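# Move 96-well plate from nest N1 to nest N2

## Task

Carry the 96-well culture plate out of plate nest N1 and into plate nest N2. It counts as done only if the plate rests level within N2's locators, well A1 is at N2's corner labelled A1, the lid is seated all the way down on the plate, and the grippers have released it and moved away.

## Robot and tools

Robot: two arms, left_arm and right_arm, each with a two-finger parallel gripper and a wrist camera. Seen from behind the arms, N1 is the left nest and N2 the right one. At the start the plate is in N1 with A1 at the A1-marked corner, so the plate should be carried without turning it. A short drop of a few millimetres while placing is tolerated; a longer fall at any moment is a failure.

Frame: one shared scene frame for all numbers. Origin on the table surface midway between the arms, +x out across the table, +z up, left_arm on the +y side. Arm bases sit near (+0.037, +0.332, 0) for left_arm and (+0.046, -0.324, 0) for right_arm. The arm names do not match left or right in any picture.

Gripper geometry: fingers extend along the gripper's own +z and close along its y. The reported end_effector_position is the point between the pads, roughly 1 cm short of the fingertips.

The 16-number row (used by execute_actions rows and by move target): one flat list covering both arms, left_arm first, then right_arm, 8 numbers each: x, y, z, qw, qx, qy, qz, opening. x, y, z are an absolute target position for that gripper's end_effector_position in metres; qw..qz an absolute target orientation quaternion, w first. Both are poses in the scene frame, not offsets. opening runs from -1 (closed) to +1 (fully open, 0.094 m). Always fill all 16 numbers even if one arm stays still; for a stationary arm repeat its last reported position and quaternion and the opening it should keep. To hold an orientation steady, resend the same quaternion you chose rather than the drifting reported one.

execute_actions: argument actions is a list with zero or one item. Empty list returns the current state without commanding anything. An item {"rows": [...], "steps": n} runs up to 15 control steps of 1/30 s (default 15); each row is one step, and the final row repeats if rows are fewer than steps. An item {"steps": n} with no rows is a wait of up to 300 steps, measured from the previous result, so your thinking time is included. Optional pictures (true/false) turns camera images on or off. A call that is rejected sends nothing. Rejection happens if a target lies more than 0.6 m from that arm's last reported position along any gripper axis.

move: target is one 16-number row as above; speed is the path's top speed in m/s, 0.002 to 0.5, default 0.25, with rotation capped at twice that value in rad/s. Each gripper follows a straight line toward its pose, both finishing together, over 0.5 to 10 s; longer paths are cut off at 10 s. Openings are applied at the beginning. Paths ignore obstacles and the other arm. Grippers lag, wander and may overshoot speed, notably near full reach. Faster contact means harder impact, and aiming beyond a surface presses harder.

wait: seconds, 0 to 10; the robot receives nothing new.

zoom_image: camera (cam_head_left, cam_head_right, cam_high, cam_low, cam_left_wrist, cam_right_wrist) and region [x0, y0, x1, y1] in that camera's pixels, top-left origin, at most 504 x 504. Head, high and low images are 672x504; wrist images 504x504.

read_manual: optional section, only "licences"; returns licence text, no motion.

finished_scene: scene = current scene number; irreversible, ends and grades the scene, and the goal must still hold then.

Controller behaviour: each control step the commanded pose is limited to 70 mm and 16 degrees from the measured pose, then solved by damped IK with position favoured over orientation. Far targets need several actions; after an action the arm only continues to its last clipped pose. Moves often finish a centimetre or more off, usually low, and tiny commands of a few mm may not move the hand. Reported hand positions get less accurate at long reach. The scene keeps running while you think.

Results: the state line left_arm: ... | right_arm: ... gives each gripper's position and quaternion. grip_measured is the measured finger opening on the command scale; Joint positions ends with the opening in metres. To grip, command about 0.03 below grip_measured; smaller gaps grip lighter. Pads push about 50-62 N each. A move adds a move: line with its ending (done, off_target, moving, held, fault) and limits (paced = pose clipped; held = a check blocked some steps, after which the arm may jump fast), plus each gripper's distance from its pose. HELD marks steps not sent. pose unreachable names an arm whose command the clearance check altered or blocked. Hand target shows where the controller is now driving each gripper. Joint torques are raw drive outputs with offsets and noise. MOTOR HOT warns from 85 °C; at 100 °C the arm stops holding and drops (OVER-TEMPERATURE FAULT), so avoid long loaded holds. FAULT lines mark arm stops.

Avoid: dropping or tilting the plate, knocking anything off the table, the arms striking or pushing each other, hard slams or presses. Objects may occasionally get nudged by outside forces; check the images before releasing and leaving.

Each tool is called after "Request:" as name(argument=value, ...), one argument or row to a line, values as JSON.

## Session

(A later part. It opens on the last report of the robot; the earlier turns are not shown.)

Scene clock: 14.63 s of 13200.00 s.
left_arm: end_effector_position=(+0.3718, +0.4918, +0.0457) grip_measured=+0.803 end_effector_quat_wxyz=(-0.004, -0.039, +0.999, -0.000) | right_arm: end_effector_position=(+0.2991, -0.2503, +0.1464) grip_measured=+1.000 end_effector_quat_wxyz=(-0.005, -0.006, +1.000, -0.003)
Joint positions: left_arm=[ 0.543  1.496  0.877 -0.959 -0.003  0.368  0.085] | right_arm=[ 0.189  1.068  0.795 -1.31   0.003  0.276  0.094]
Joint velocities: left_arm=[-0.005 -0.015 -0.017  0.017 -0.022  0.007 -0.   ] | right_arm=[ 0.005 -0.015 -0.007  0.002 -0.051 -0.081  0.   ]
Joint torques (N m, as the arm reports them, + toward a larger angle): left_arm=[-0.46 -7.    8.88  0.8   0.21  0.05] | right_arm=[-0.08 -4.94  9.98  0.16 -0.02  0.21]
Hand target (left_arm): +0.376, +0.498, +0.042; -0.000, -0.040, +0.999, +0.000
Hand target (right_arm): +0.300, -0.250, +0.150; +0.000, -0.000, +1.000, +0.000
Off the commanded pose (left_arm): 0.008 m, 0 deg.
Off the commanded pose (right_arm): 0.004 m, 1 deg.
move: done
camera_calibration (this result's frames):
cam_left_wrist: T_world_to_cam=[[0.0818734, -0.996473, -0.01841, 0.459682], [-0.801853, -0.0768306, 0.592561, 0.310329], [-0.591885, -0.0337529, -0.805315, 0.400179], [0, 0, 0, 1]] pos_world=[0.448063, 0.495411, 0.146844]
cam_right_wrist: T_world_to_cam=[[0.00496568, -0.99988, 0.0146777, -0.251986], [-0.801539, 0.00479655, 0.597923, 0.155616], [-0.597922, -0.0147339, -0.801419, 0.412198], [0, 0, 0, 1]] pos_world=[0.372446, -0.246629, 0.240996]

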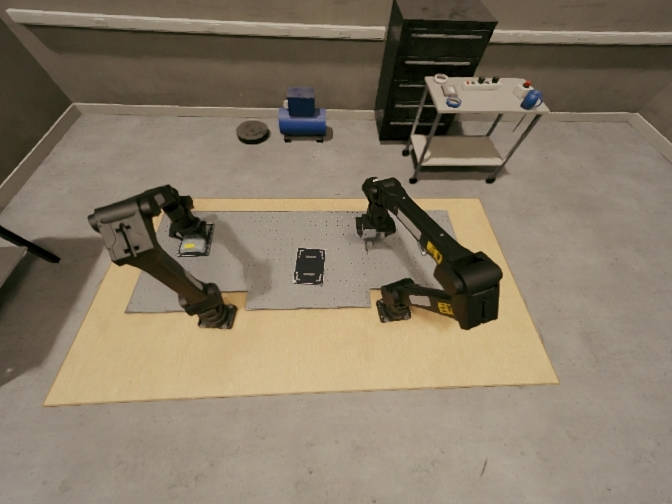

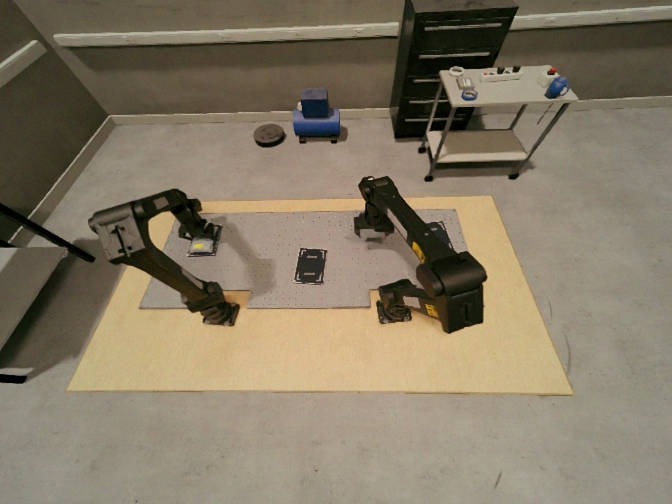

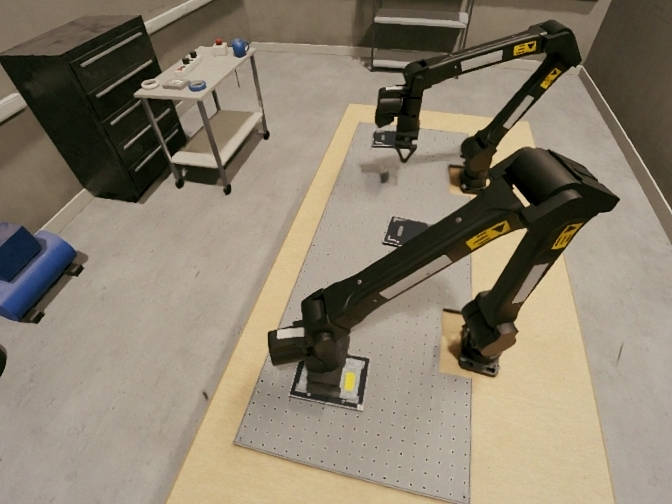

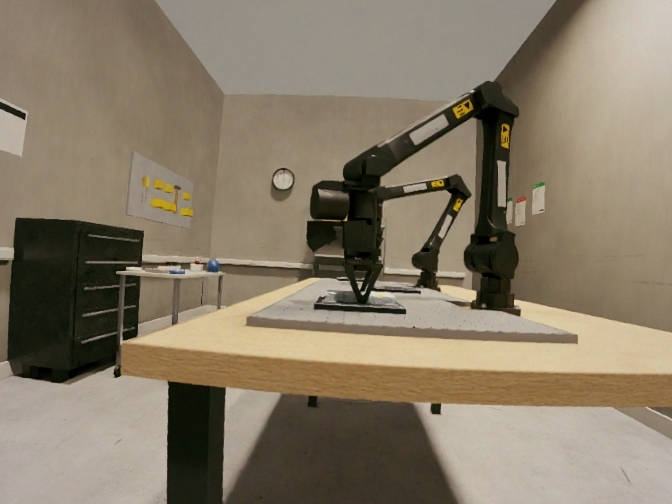

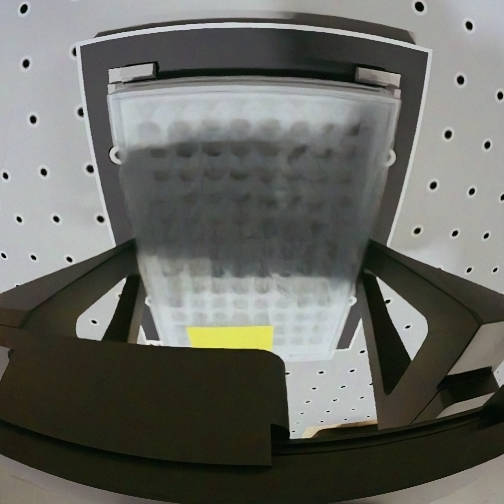

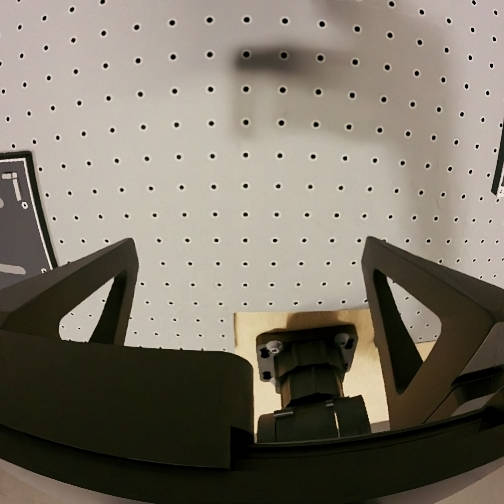

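Possibly only the lid; reopen and go lower.

Request:
move(
  target=[0.376,0.498,0.032,0,-0.04,0.999,0,1,0.30,-0.25,0.15,0,0,1,0,1],
  speed=0.01,
)

Request:
move(
  target=[0.376,0.498,0.032,0,-0.04,0.999,0,0.775,0.30,-0.25,0.15,0,0,1,0,1],
)

Request:
zoom_image(
  camera="cam_low",
  region=[300,260,420,330],
)

Scene clock: 17.67 s of 13200.00 s.
left_arm: end_effector_position=(+0.3748, +0.4932, +0.0438) grip_measured=+1.000 end_effector_quat_wxyz=(+0.003, -0.039, +0.999, +0.003) | right_arm: end_effector_position=(+0.2991, -0.2503, +0.1464) grip_measured=+1.000 end_effector_quat_wxyz=(-0.005, -0.006, +1.000, -0.003)
Joint positions: left_arm=[ 0.543  1.499  0.874 -0.939 -0.003  0.368  0.094] | right_arm=[ 0.189  1.068  0.795 -1.31   0.003  0.276  0.094]
Joint velocities: left_arm=[-0.005  0.005 -0.022  0.017 -0.051 -0.037  0.   ] | right_arm=[-0.015  0.005 -0.017 -0.007  0.051  0.066  0.   ]
Joint torques (N m, as the arm reports them, + toward a larger angle): left_arm=[-0.48 -5.76  8.09  1.07  0.22  0.06] | right_arm=[-0.19 -4.86  9.95  0.24 -0.04  0.21]
Hand target (left_arm): +0.376, +0.498, +0.032; +0.000, -0.040, +0.999, +0.000
Hand target (right_arm): +0.300, -0.250, +0.150; +0.000, -0.000, +1.000, +0.000
Off the commanded pose (left_arm): 0.013 m, 0 deg.
Off the commanded pose (right_arm): 0.004 m, 1 deg.
move: off_target (left_arm)
camera_calibration (this result's frames):
cam_left_wrist: T_world_to_cam=[[0.082148, -0.996342, -0.0235568, 0.460882], [-0.809534, -0.080495, 0.581529, 0.319123], [-0.581298, -0.0287014, -0.813185, 0.394362], [0, 0, 0, 1]] pos_world=[0.449722, 0.496203, 0.145966]
cam_right_wrist: T_world_to_cam=[[0.00496568, -0.99988, 0.0146777, -0.251986], [-0.801539, 0.00479655, 0.597923, 0.155616], [-0.597922, -0.0147339, -0.801419, 0.412198], [0, 0, 0, 1]] pos_world=[0.372446, -0.246629, 0.240996]

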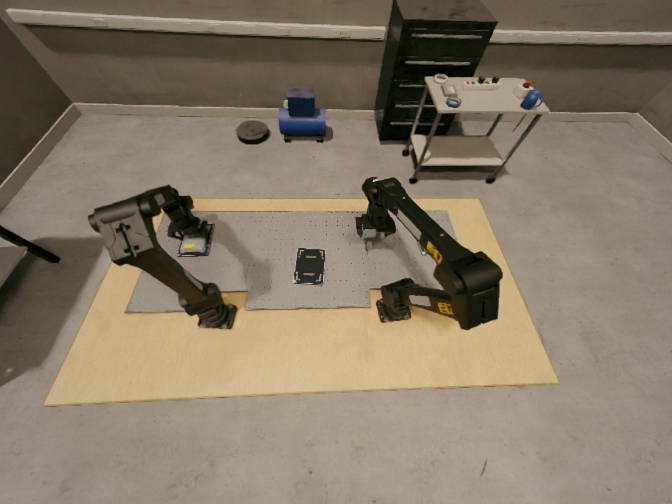

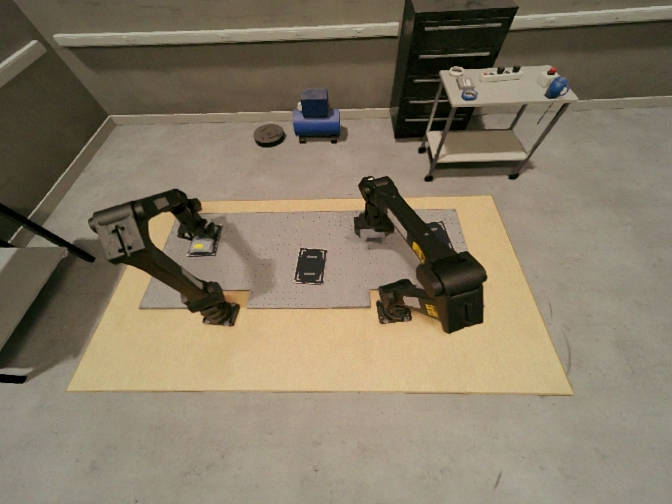

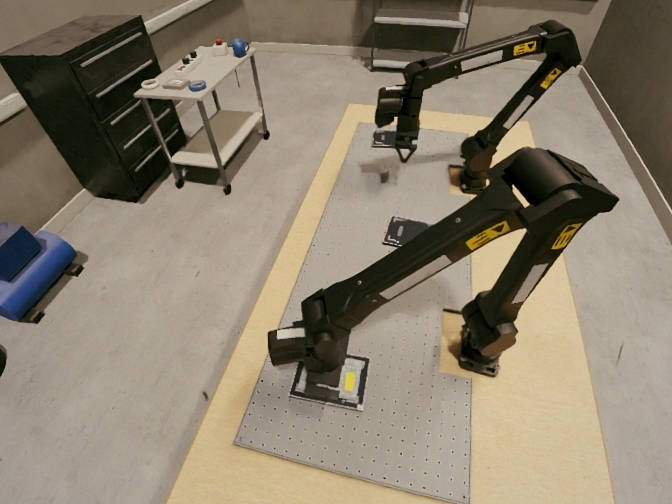

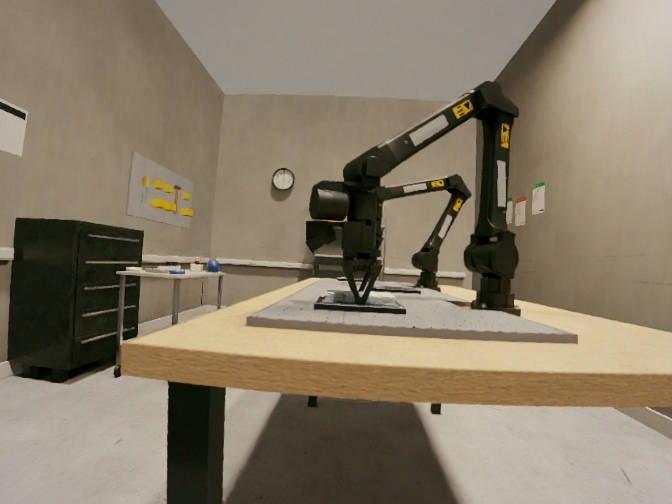

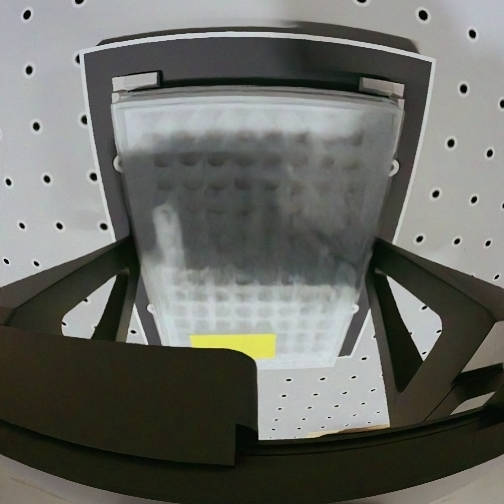

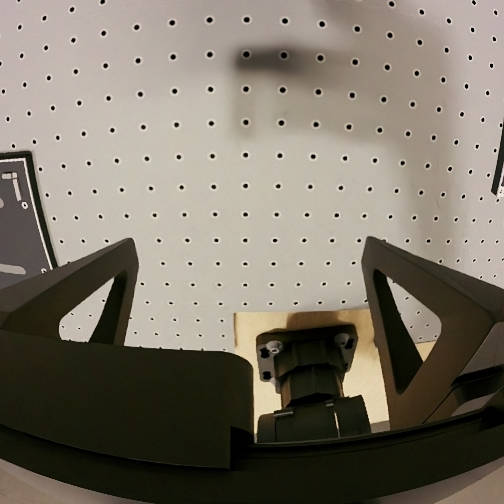

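Scene clock: 18.37 s of 13200.00 s.
left_arm: end_effector_position=(+0.3752, +0.4920, +0.0438) grip_measured=+0.803 end_effector_quat_wxyz=(+0.003, -0.038, +0.999, +0.001) | right_arm: end_effector_position=(+0.2991, -0.2503, +0.1464) grip_measured=+1.000 end_effector_quat_wxyz=(-0.005, -0.006, +1.000, -0.003)
Joint positions: left_arm=[ 0.541  1.499  0.874 -0.939  0.001  0.368  0.085] | right_arm=[ 0.189  1.068  0.795 -1.31   0.003  0.276  0.094]
Joint velocities: left_arm=[-0.015 -0.015  0.007 -0.037  0.007  0.007 -0.001] | right_arm=[-0.005  0.005  0.002 -0.007 -0.051  0.007  0.   ]
Joint torques (N m, as the arm reports them, + toward a larger angle): left_arm=[-0.35 -5.62  8.05  1.17  0.05  0.04] | right_arm=[-0.32 -4.77  9.94  0.19 -0.03  0.2 ]
Hand target (left_arm): +0.376, +0.498, +0.032; -0.000, -0.040, +0.999, -0.000
Hand target (right_arm): +0.300, -0.250, +0.150; +0.000, -0.000, +1.000, +0.000
Off the commanded pose (left_arm): 0.013 m, 0 deg.
Off the commanded pose (right_arm): 0.004 m, 1 deg.
move: off_target (left_arm)
camera_calibration (this result's frames):
cam_left_wrist: T_world_to_cam=[[0.0806307, -0.996553, -0.0194995, 0.460137], [-0.810504, -0.0769393, 0.580658, 0.31806], [-0.580156, -0.0310145, -0.813914, 0.395341], [0, 0, 0, 1]] pos_world=[0.450048, 0.495284, 0.146062]
cam_right_wrist: T_world_to_cam=[[0.00496568, -0.99988, 0.0146777, -0.251986], [-0.801539, 0.00479655, 0.597923, 0.155616], [-0.597922, -0.0147339, -0.801419, 0.412198], [0, 0, 0, 1]] pos_world=[0.372446, -0.246629, 0.240996]

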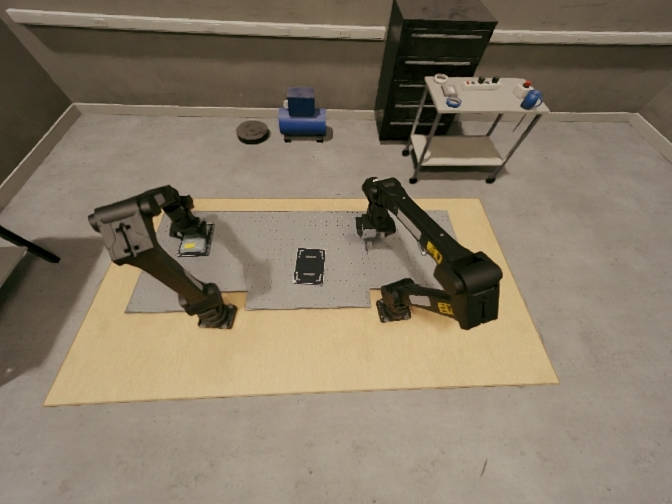

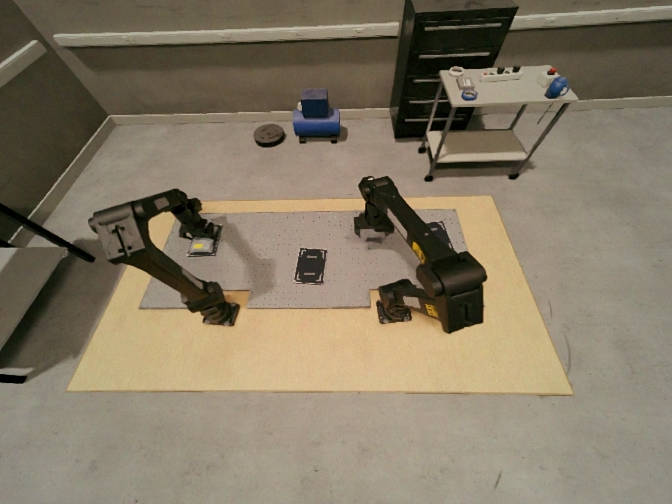

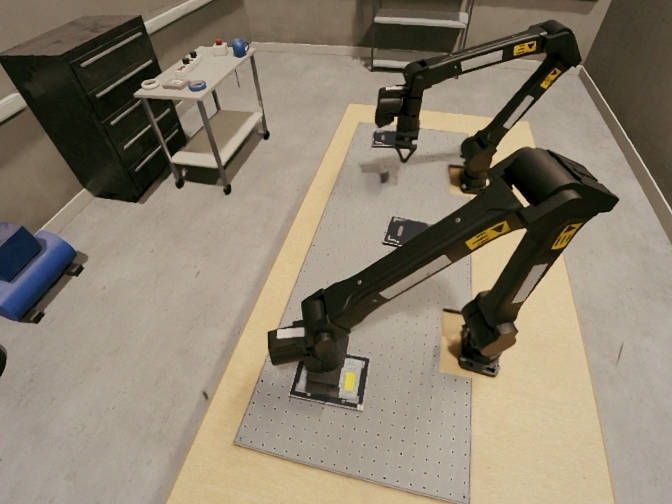

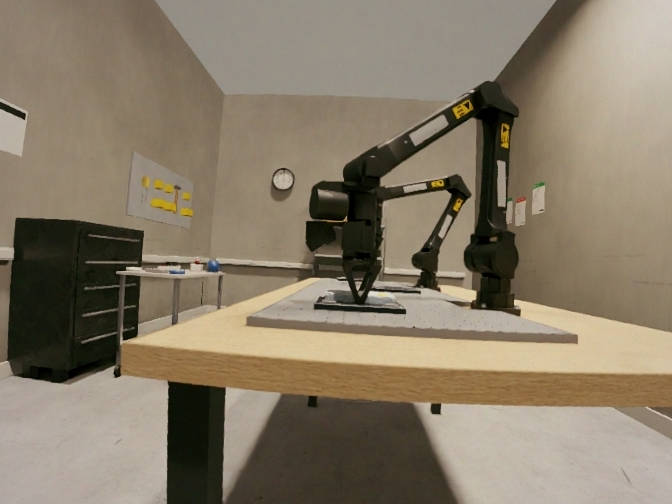

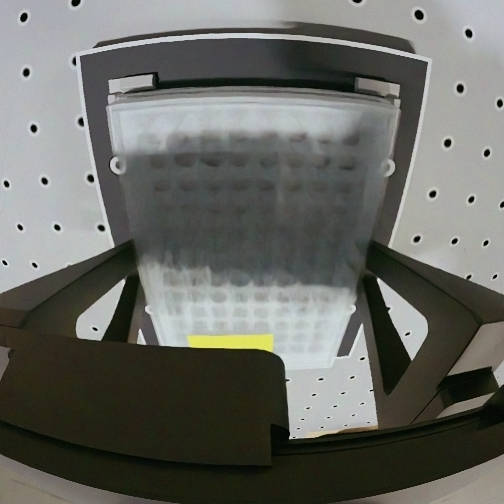

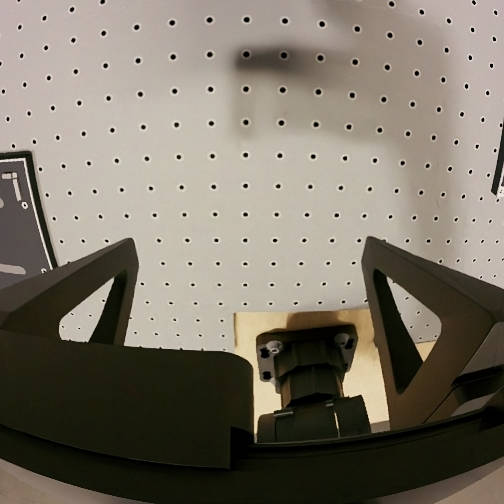

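Region (300, 260, 420, 330) of cam_low's 672x504 image, scaled by 4.200, with more detail than that image has; it fills the top 294 rows of this view, and the rest is white.

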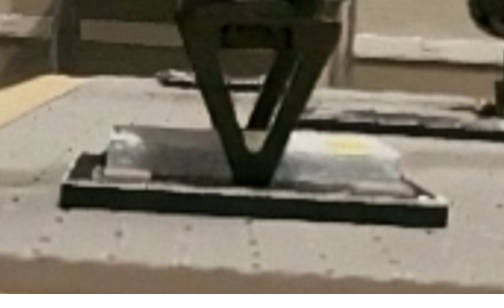

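Request:
move(
  target=[0.385,0.496,0.10,0,-0.04,0.999,0,0.772,0.30,-0.25,0.15,0,0,1,0,1],
  speed=0.06,
)

Request:
zoom_image(
  camera="cam_low",
  region=[300,250,420,330],
)

Scene clock: 20.47 s of 13200.00 s.
left_arm: end_effector_position=(+0.3673, +0.4887, +0.0760) grip_measured=+0.803 end_effector_quat_wxyz=(-0.026, -0.039, +0.999, -0.011) | right_arm: end_effector_position=(+0.2991, -0.2503, +0.1464) grip_measured=+1.000 end_effector_quat_wxyz=(-0.005, -0.006, +1.000, -0.003)
Joint positions: left_arm=[ 0.541  1.465  0.936 -1.099 -0.001  0.366  0.085] | right_arm=[ 0.189  1.068  0.795 -1.31   0.003  0.276  0.094]
Joint velocities: left_arm=[-0.015  0.005 -0.007  0.012 -0.022 -0.022 -0.   ] | right_arm=[-0.005 -0.005 -0.007 -0.002 -0.037  0.007  0.   ]
Joint torques (N m, as the arm reports them, + toward a larger angle): left_arm=[ -1.57 -10.43  12.66  -0.62   0.13  -0.08] | right_arm=[-0.19 -4.77  9.85  0.16 -0.03  0.2 ]
Hand target (left_arm): +0.383, +0.495, +0.100; -0.000, -0.040, +0.999, +0.000
Hand target (right_arm): +0.300, -0.250, +0.150; +0.000, -0.000, +1.000, +0.000
Off the commanded pose (left_arm): 0.031 m, 3 deg.
Off the commanded pose (right_arm): 0.004 m, 1 deg.
move: off_target (left_arm)
camera_calibration (this result's frames):
cam_left_wrist: T_world_to_cam=[[0.0815499, -0.996669, 0.000917594, 0.456257], [-0.774988, -0.0628325, 0.628844, 0.269095], [-0.626692, -0.0519933, -0.777531, 0.441432], [0, 0, 0, 1]] pos_world=[0.44798, 0.494596, 0.17359]
cam_right_wrist: T_world_to_cam=[[0.00496568, -0.99988, 0.0146777, -0.251986], [-0.801539, 0.00479655, 0.597923, 0.155616], [-0.597922, -0.0147339, -0.801419, 0.412198], [0, 0, 0, 1]] pos_world=[0.372446, -0.246629, 0.240996]

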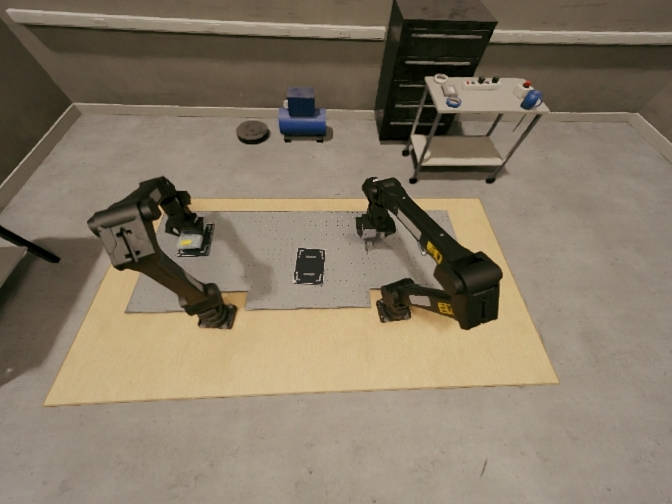

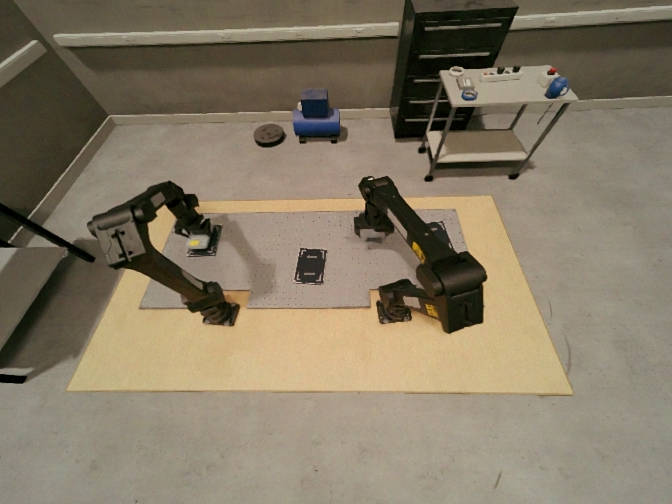

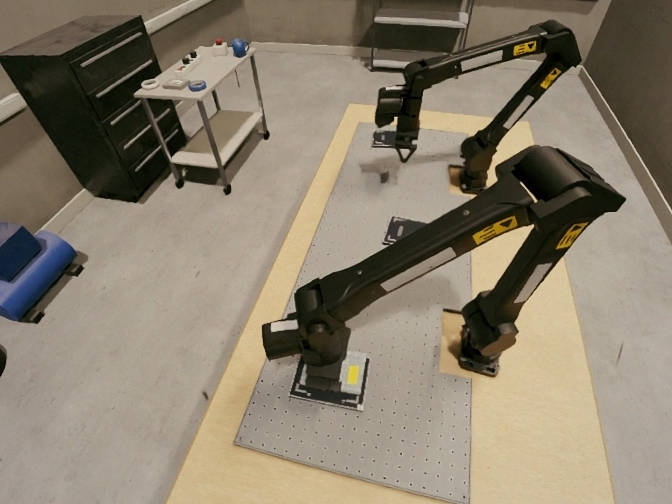

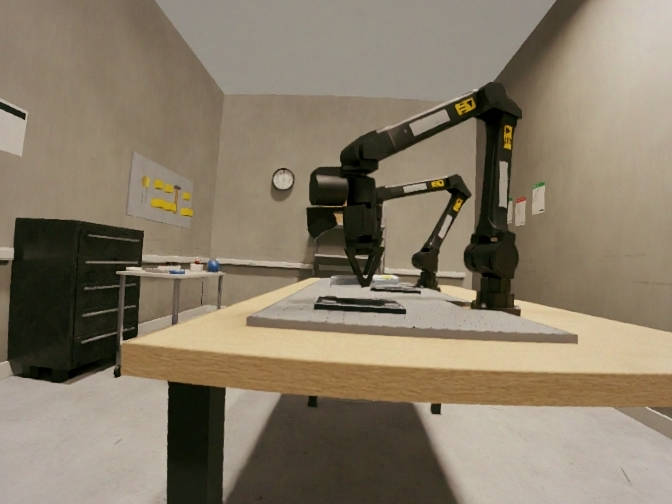

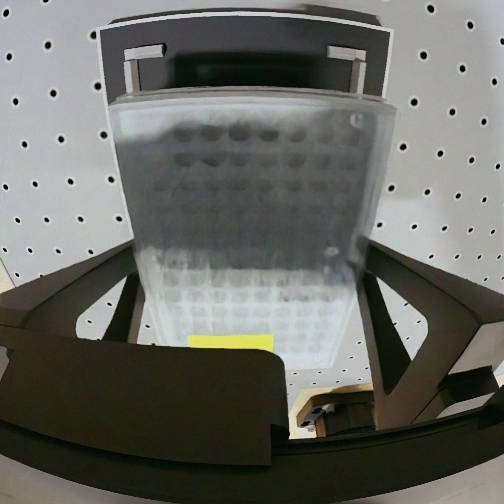

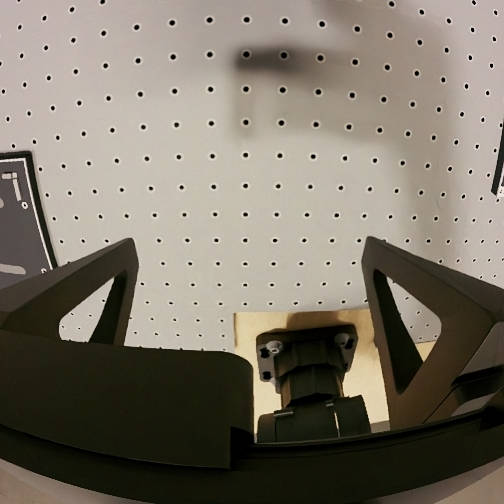

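Region (300, 250, 420, 330) of cam_low's 672x504 image, scaled by 4.200, with more detail than that image has.

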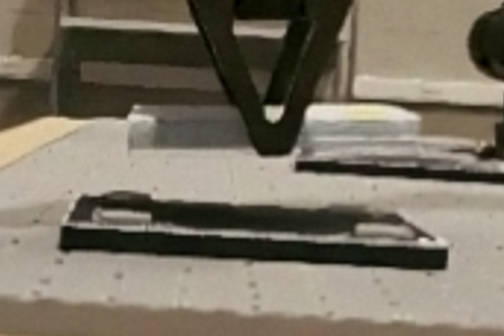

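Request:
move(
  target=[0.43,0.0,0.085,0,0,1,0,0.772,0.30,-0.25,0.15,0,0,1,0,1],
)

Request:
move(
  target=[0.43,0.0,0.03,0,0,1,0,0.772,0.30,-0.25,0.15,0,0,1,0,1],
  speed=0.03,
)

Request:
zoom_image(
  camera="cam_low",
  region=[290,250,390,310],
)

Scene clock: 24.23 s of 13200.00 s.
left_arm: end_effector_position=(+0.4253, +0.0044, +0.0763) grip_measured=+0.803 end_effector_quat_wxyz=(-0.007, +0.007, +1.000, -0.008) | right_arm: end_effector_position=(+0.2991, -0.2503, +0.1464) grip_measured=+1.000 end_effector_quat_wxyz=(-0.005, -0.006, +1.000, -0.003)
Joint positions: left_arm=[-0.596  1.772  1.323 -1.123  0.021 -0.681  0.085] | right_arm=[ 0.189  1.068  0.795 -1.31   0.003  0.276  0.094]
Joint velocities: left_arm=[ 0.005  0.005  0.017  0.017  0.007 -0.066 -0.001] | right_arm=[-0.005 -0.015 -0.002  0.002 -0.051 -0.022  0.   ]
Joint torques (N m, as the arm reports them, + toward a larger angle): left_arm=[ -1.31 -12.13  12.98  -0.53  -0.08  -0.08] | right_arm=[-0.04 -4.85  9.97  0.17 -0.05  0.22]
Hand target (left_arm): +0.438, -0.004, +0.088; +0.002, -0.000, +1.000, -0.014
Hand target (right_arm): +0.300, -0.250, +0.150; +0.000, -0.000, +1.000, +0.000
Off the commanded pose (left_arm): 0.011 m, 1 deg.
Off the commanded pose (right_arm): 0.004 m, 1 deg.
move: off_target (left_arm)
camera_calibration (this result's frames):
cam_left_wrist: T_world_to_cam=[[-0.00840817, -0.99996, -0.00300626, 0.0074063], [-0.801959, 0.00494739, 0.597358, 0.296918], [-0.597319, 0.00743359, -0.801969, 0.441957], [0, 0, 0, 1]] pos_world=[0.502168, 0.0026517, 0.177092]
cam_right_wrist: T_world_to_cam=[[0.00496568, -0.99988, 0.0146777, -0.251986], [-0.801539, 0.00479655, 0.597923, 0.155616], [-0.597922, -0.0147339, -0.801419, 0.412198], [0, 0, 0, 1]] pos_world=[0.372446, -0.246629, 0.240996]

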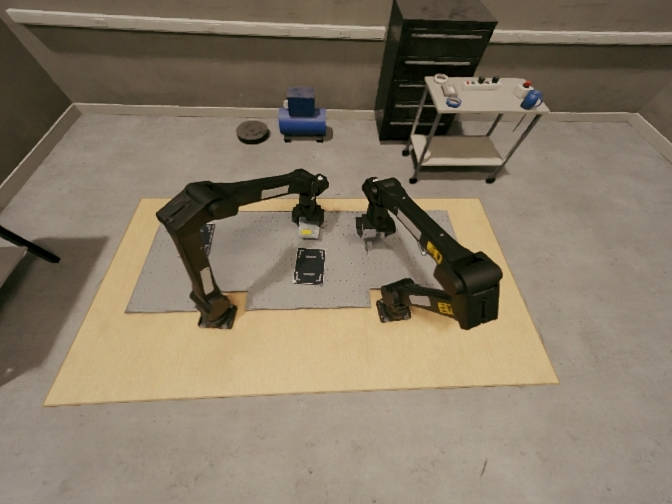

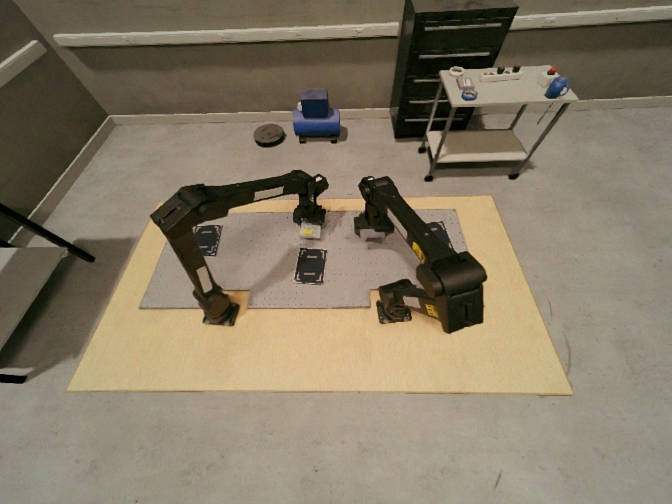

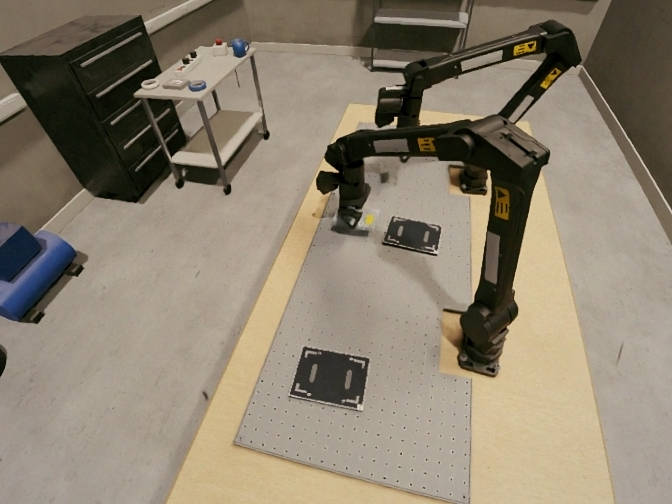

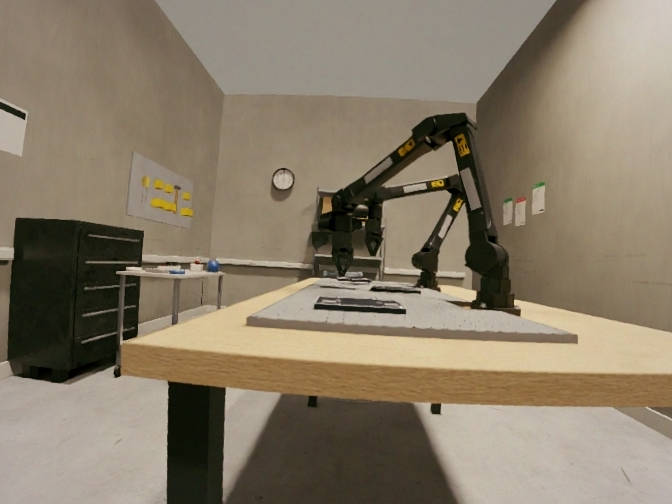

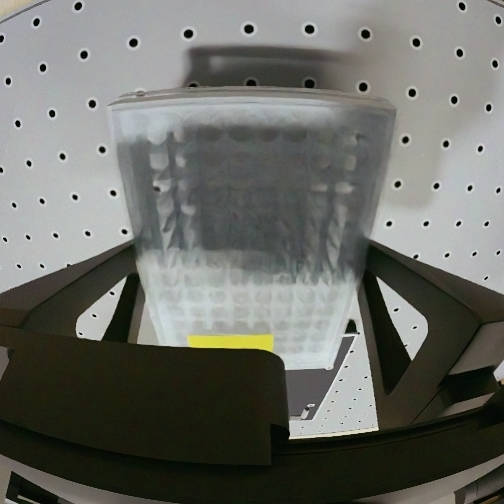

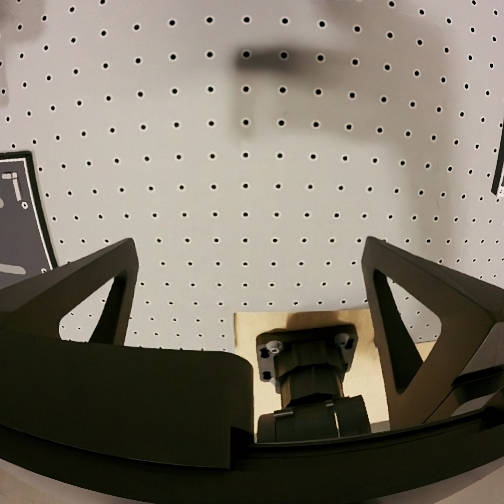

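Scene clock: 26.03 s of 13200.00 s.
left_arm: end_effector_position=(+0.4296, +0.0047, +0.0370) grip_measured=+0.803 end_effector_quat_wxyz=(-0.002, +0.001, +1.000, -0.000) | right_arm: end_effector_position=(+0.2991, -0.2503, +0.1464) grip_measured=+1.000 end_effector_quat_wxyz=(-0.005, -0.006, +1.000, -0.003)
Joint positions: left_arm=[-0.596  1.829  1.288 -1.033  0.003 -0.692  0.085] | right_arm=[ 0.189  1.068  0.795 -1.31   0.003  0.276  0.094]
Joint velocities: left_arm=[ 0.005  0.005 -0.007 -0.007 -0.022 -0.11   0.   ] | right_arm=[-0.015  0.005  0.002 -0.007  0.066 -0.007  0.   ]
Joint torques (N m, as the arm reports them, + toward a larger angle): left_arm=[ -2.06 -12.09   8.99   0.72  -0.11  -0.09] | right_arm=[-0.06 -4.61  9.98  0.15 -0.04  0.21]
Hand target (left_arm): +0.431, -0.000, +0.030; +0.000, -0.000, +1.000, -0.000
Hand target (right_arm): +0.300, -0.250, +0.150; +0.000, -0.000, +1.000, +0.000
Off the commanded pose (left_arm): 0.008 m, 0 deg.
Off the commanded pose (right_arm): 0.004 m, 1 deg.
move: done
camera_calibration (this result's frames):
cam_left_wrist: T_world_to_cam=[[0.00310492, -0.99984, -0.0176009, 0.00320563], [-0.807823, -0.0128823, 0.589285, 0.326819], [-0.589417, 0.0123888, -0.807734, 0.409815], [0, 0, 0, 1]] pos_world=[0.505554, 0.00233818, 0.138488]
cam_right_wrist: T_world_to_cam=[[0.00496568, -0.99988, 0.0146777, -0.251986], [-0.801539, 0.00479655, 0.597923, 0.155616], [-0.597922, -0.0147339, -0.801419, 0.412198], [0, 0, 0, 1]] pos_world=[0.372446, -0.246629, 0.240996]

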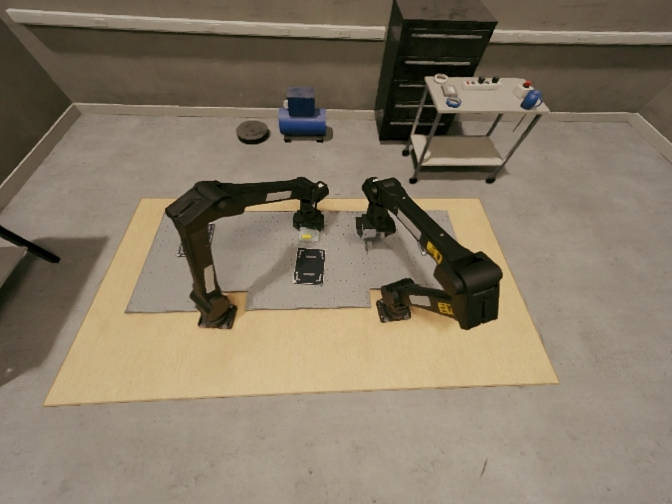

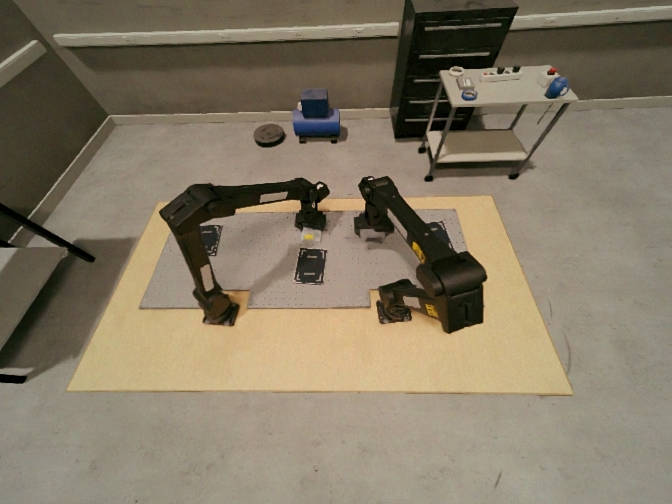

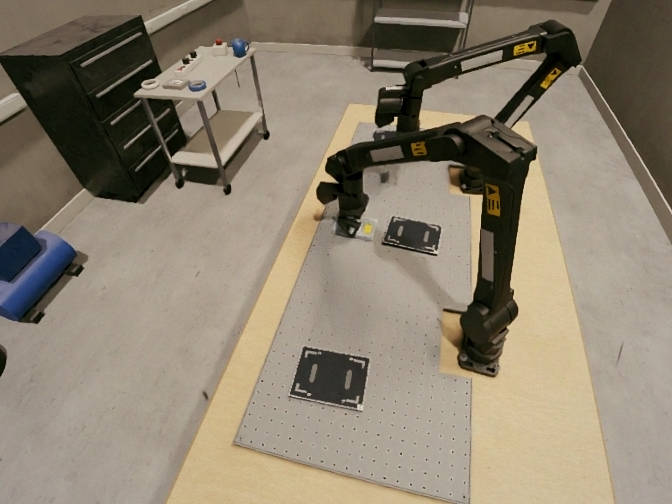

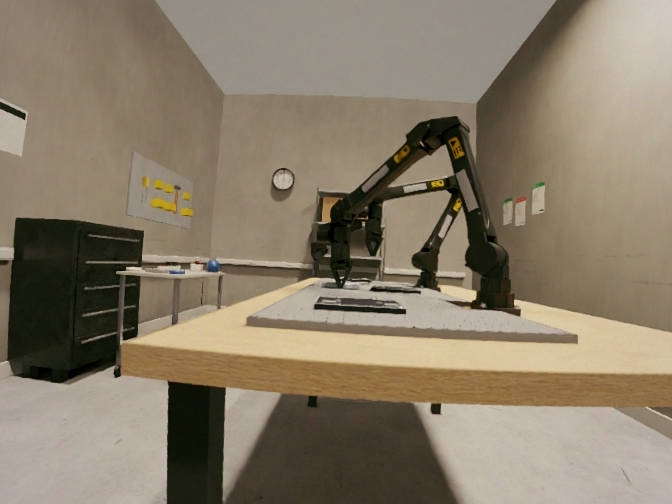

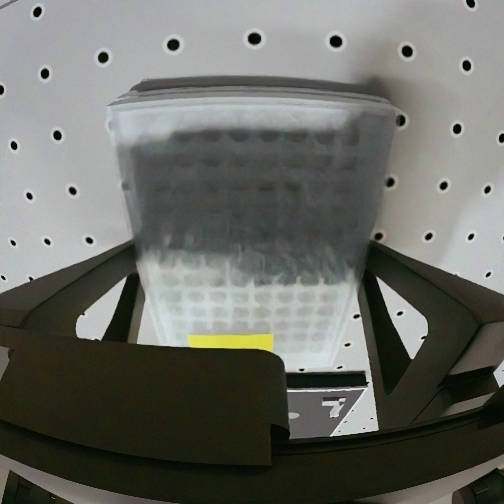

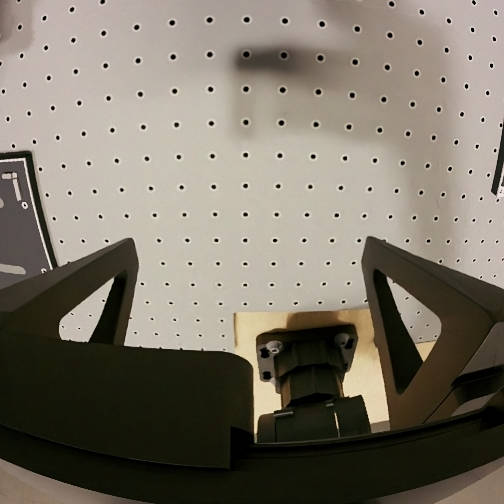

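Region (290, 250, 390, 310) of cam_low's 672x504 image, scaled by 5.040, with more detail than that image has; it fills the top 302 rows of this view, and the rest is white.

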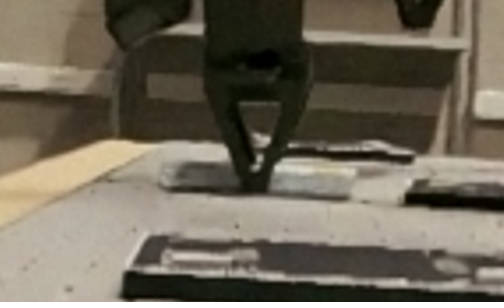

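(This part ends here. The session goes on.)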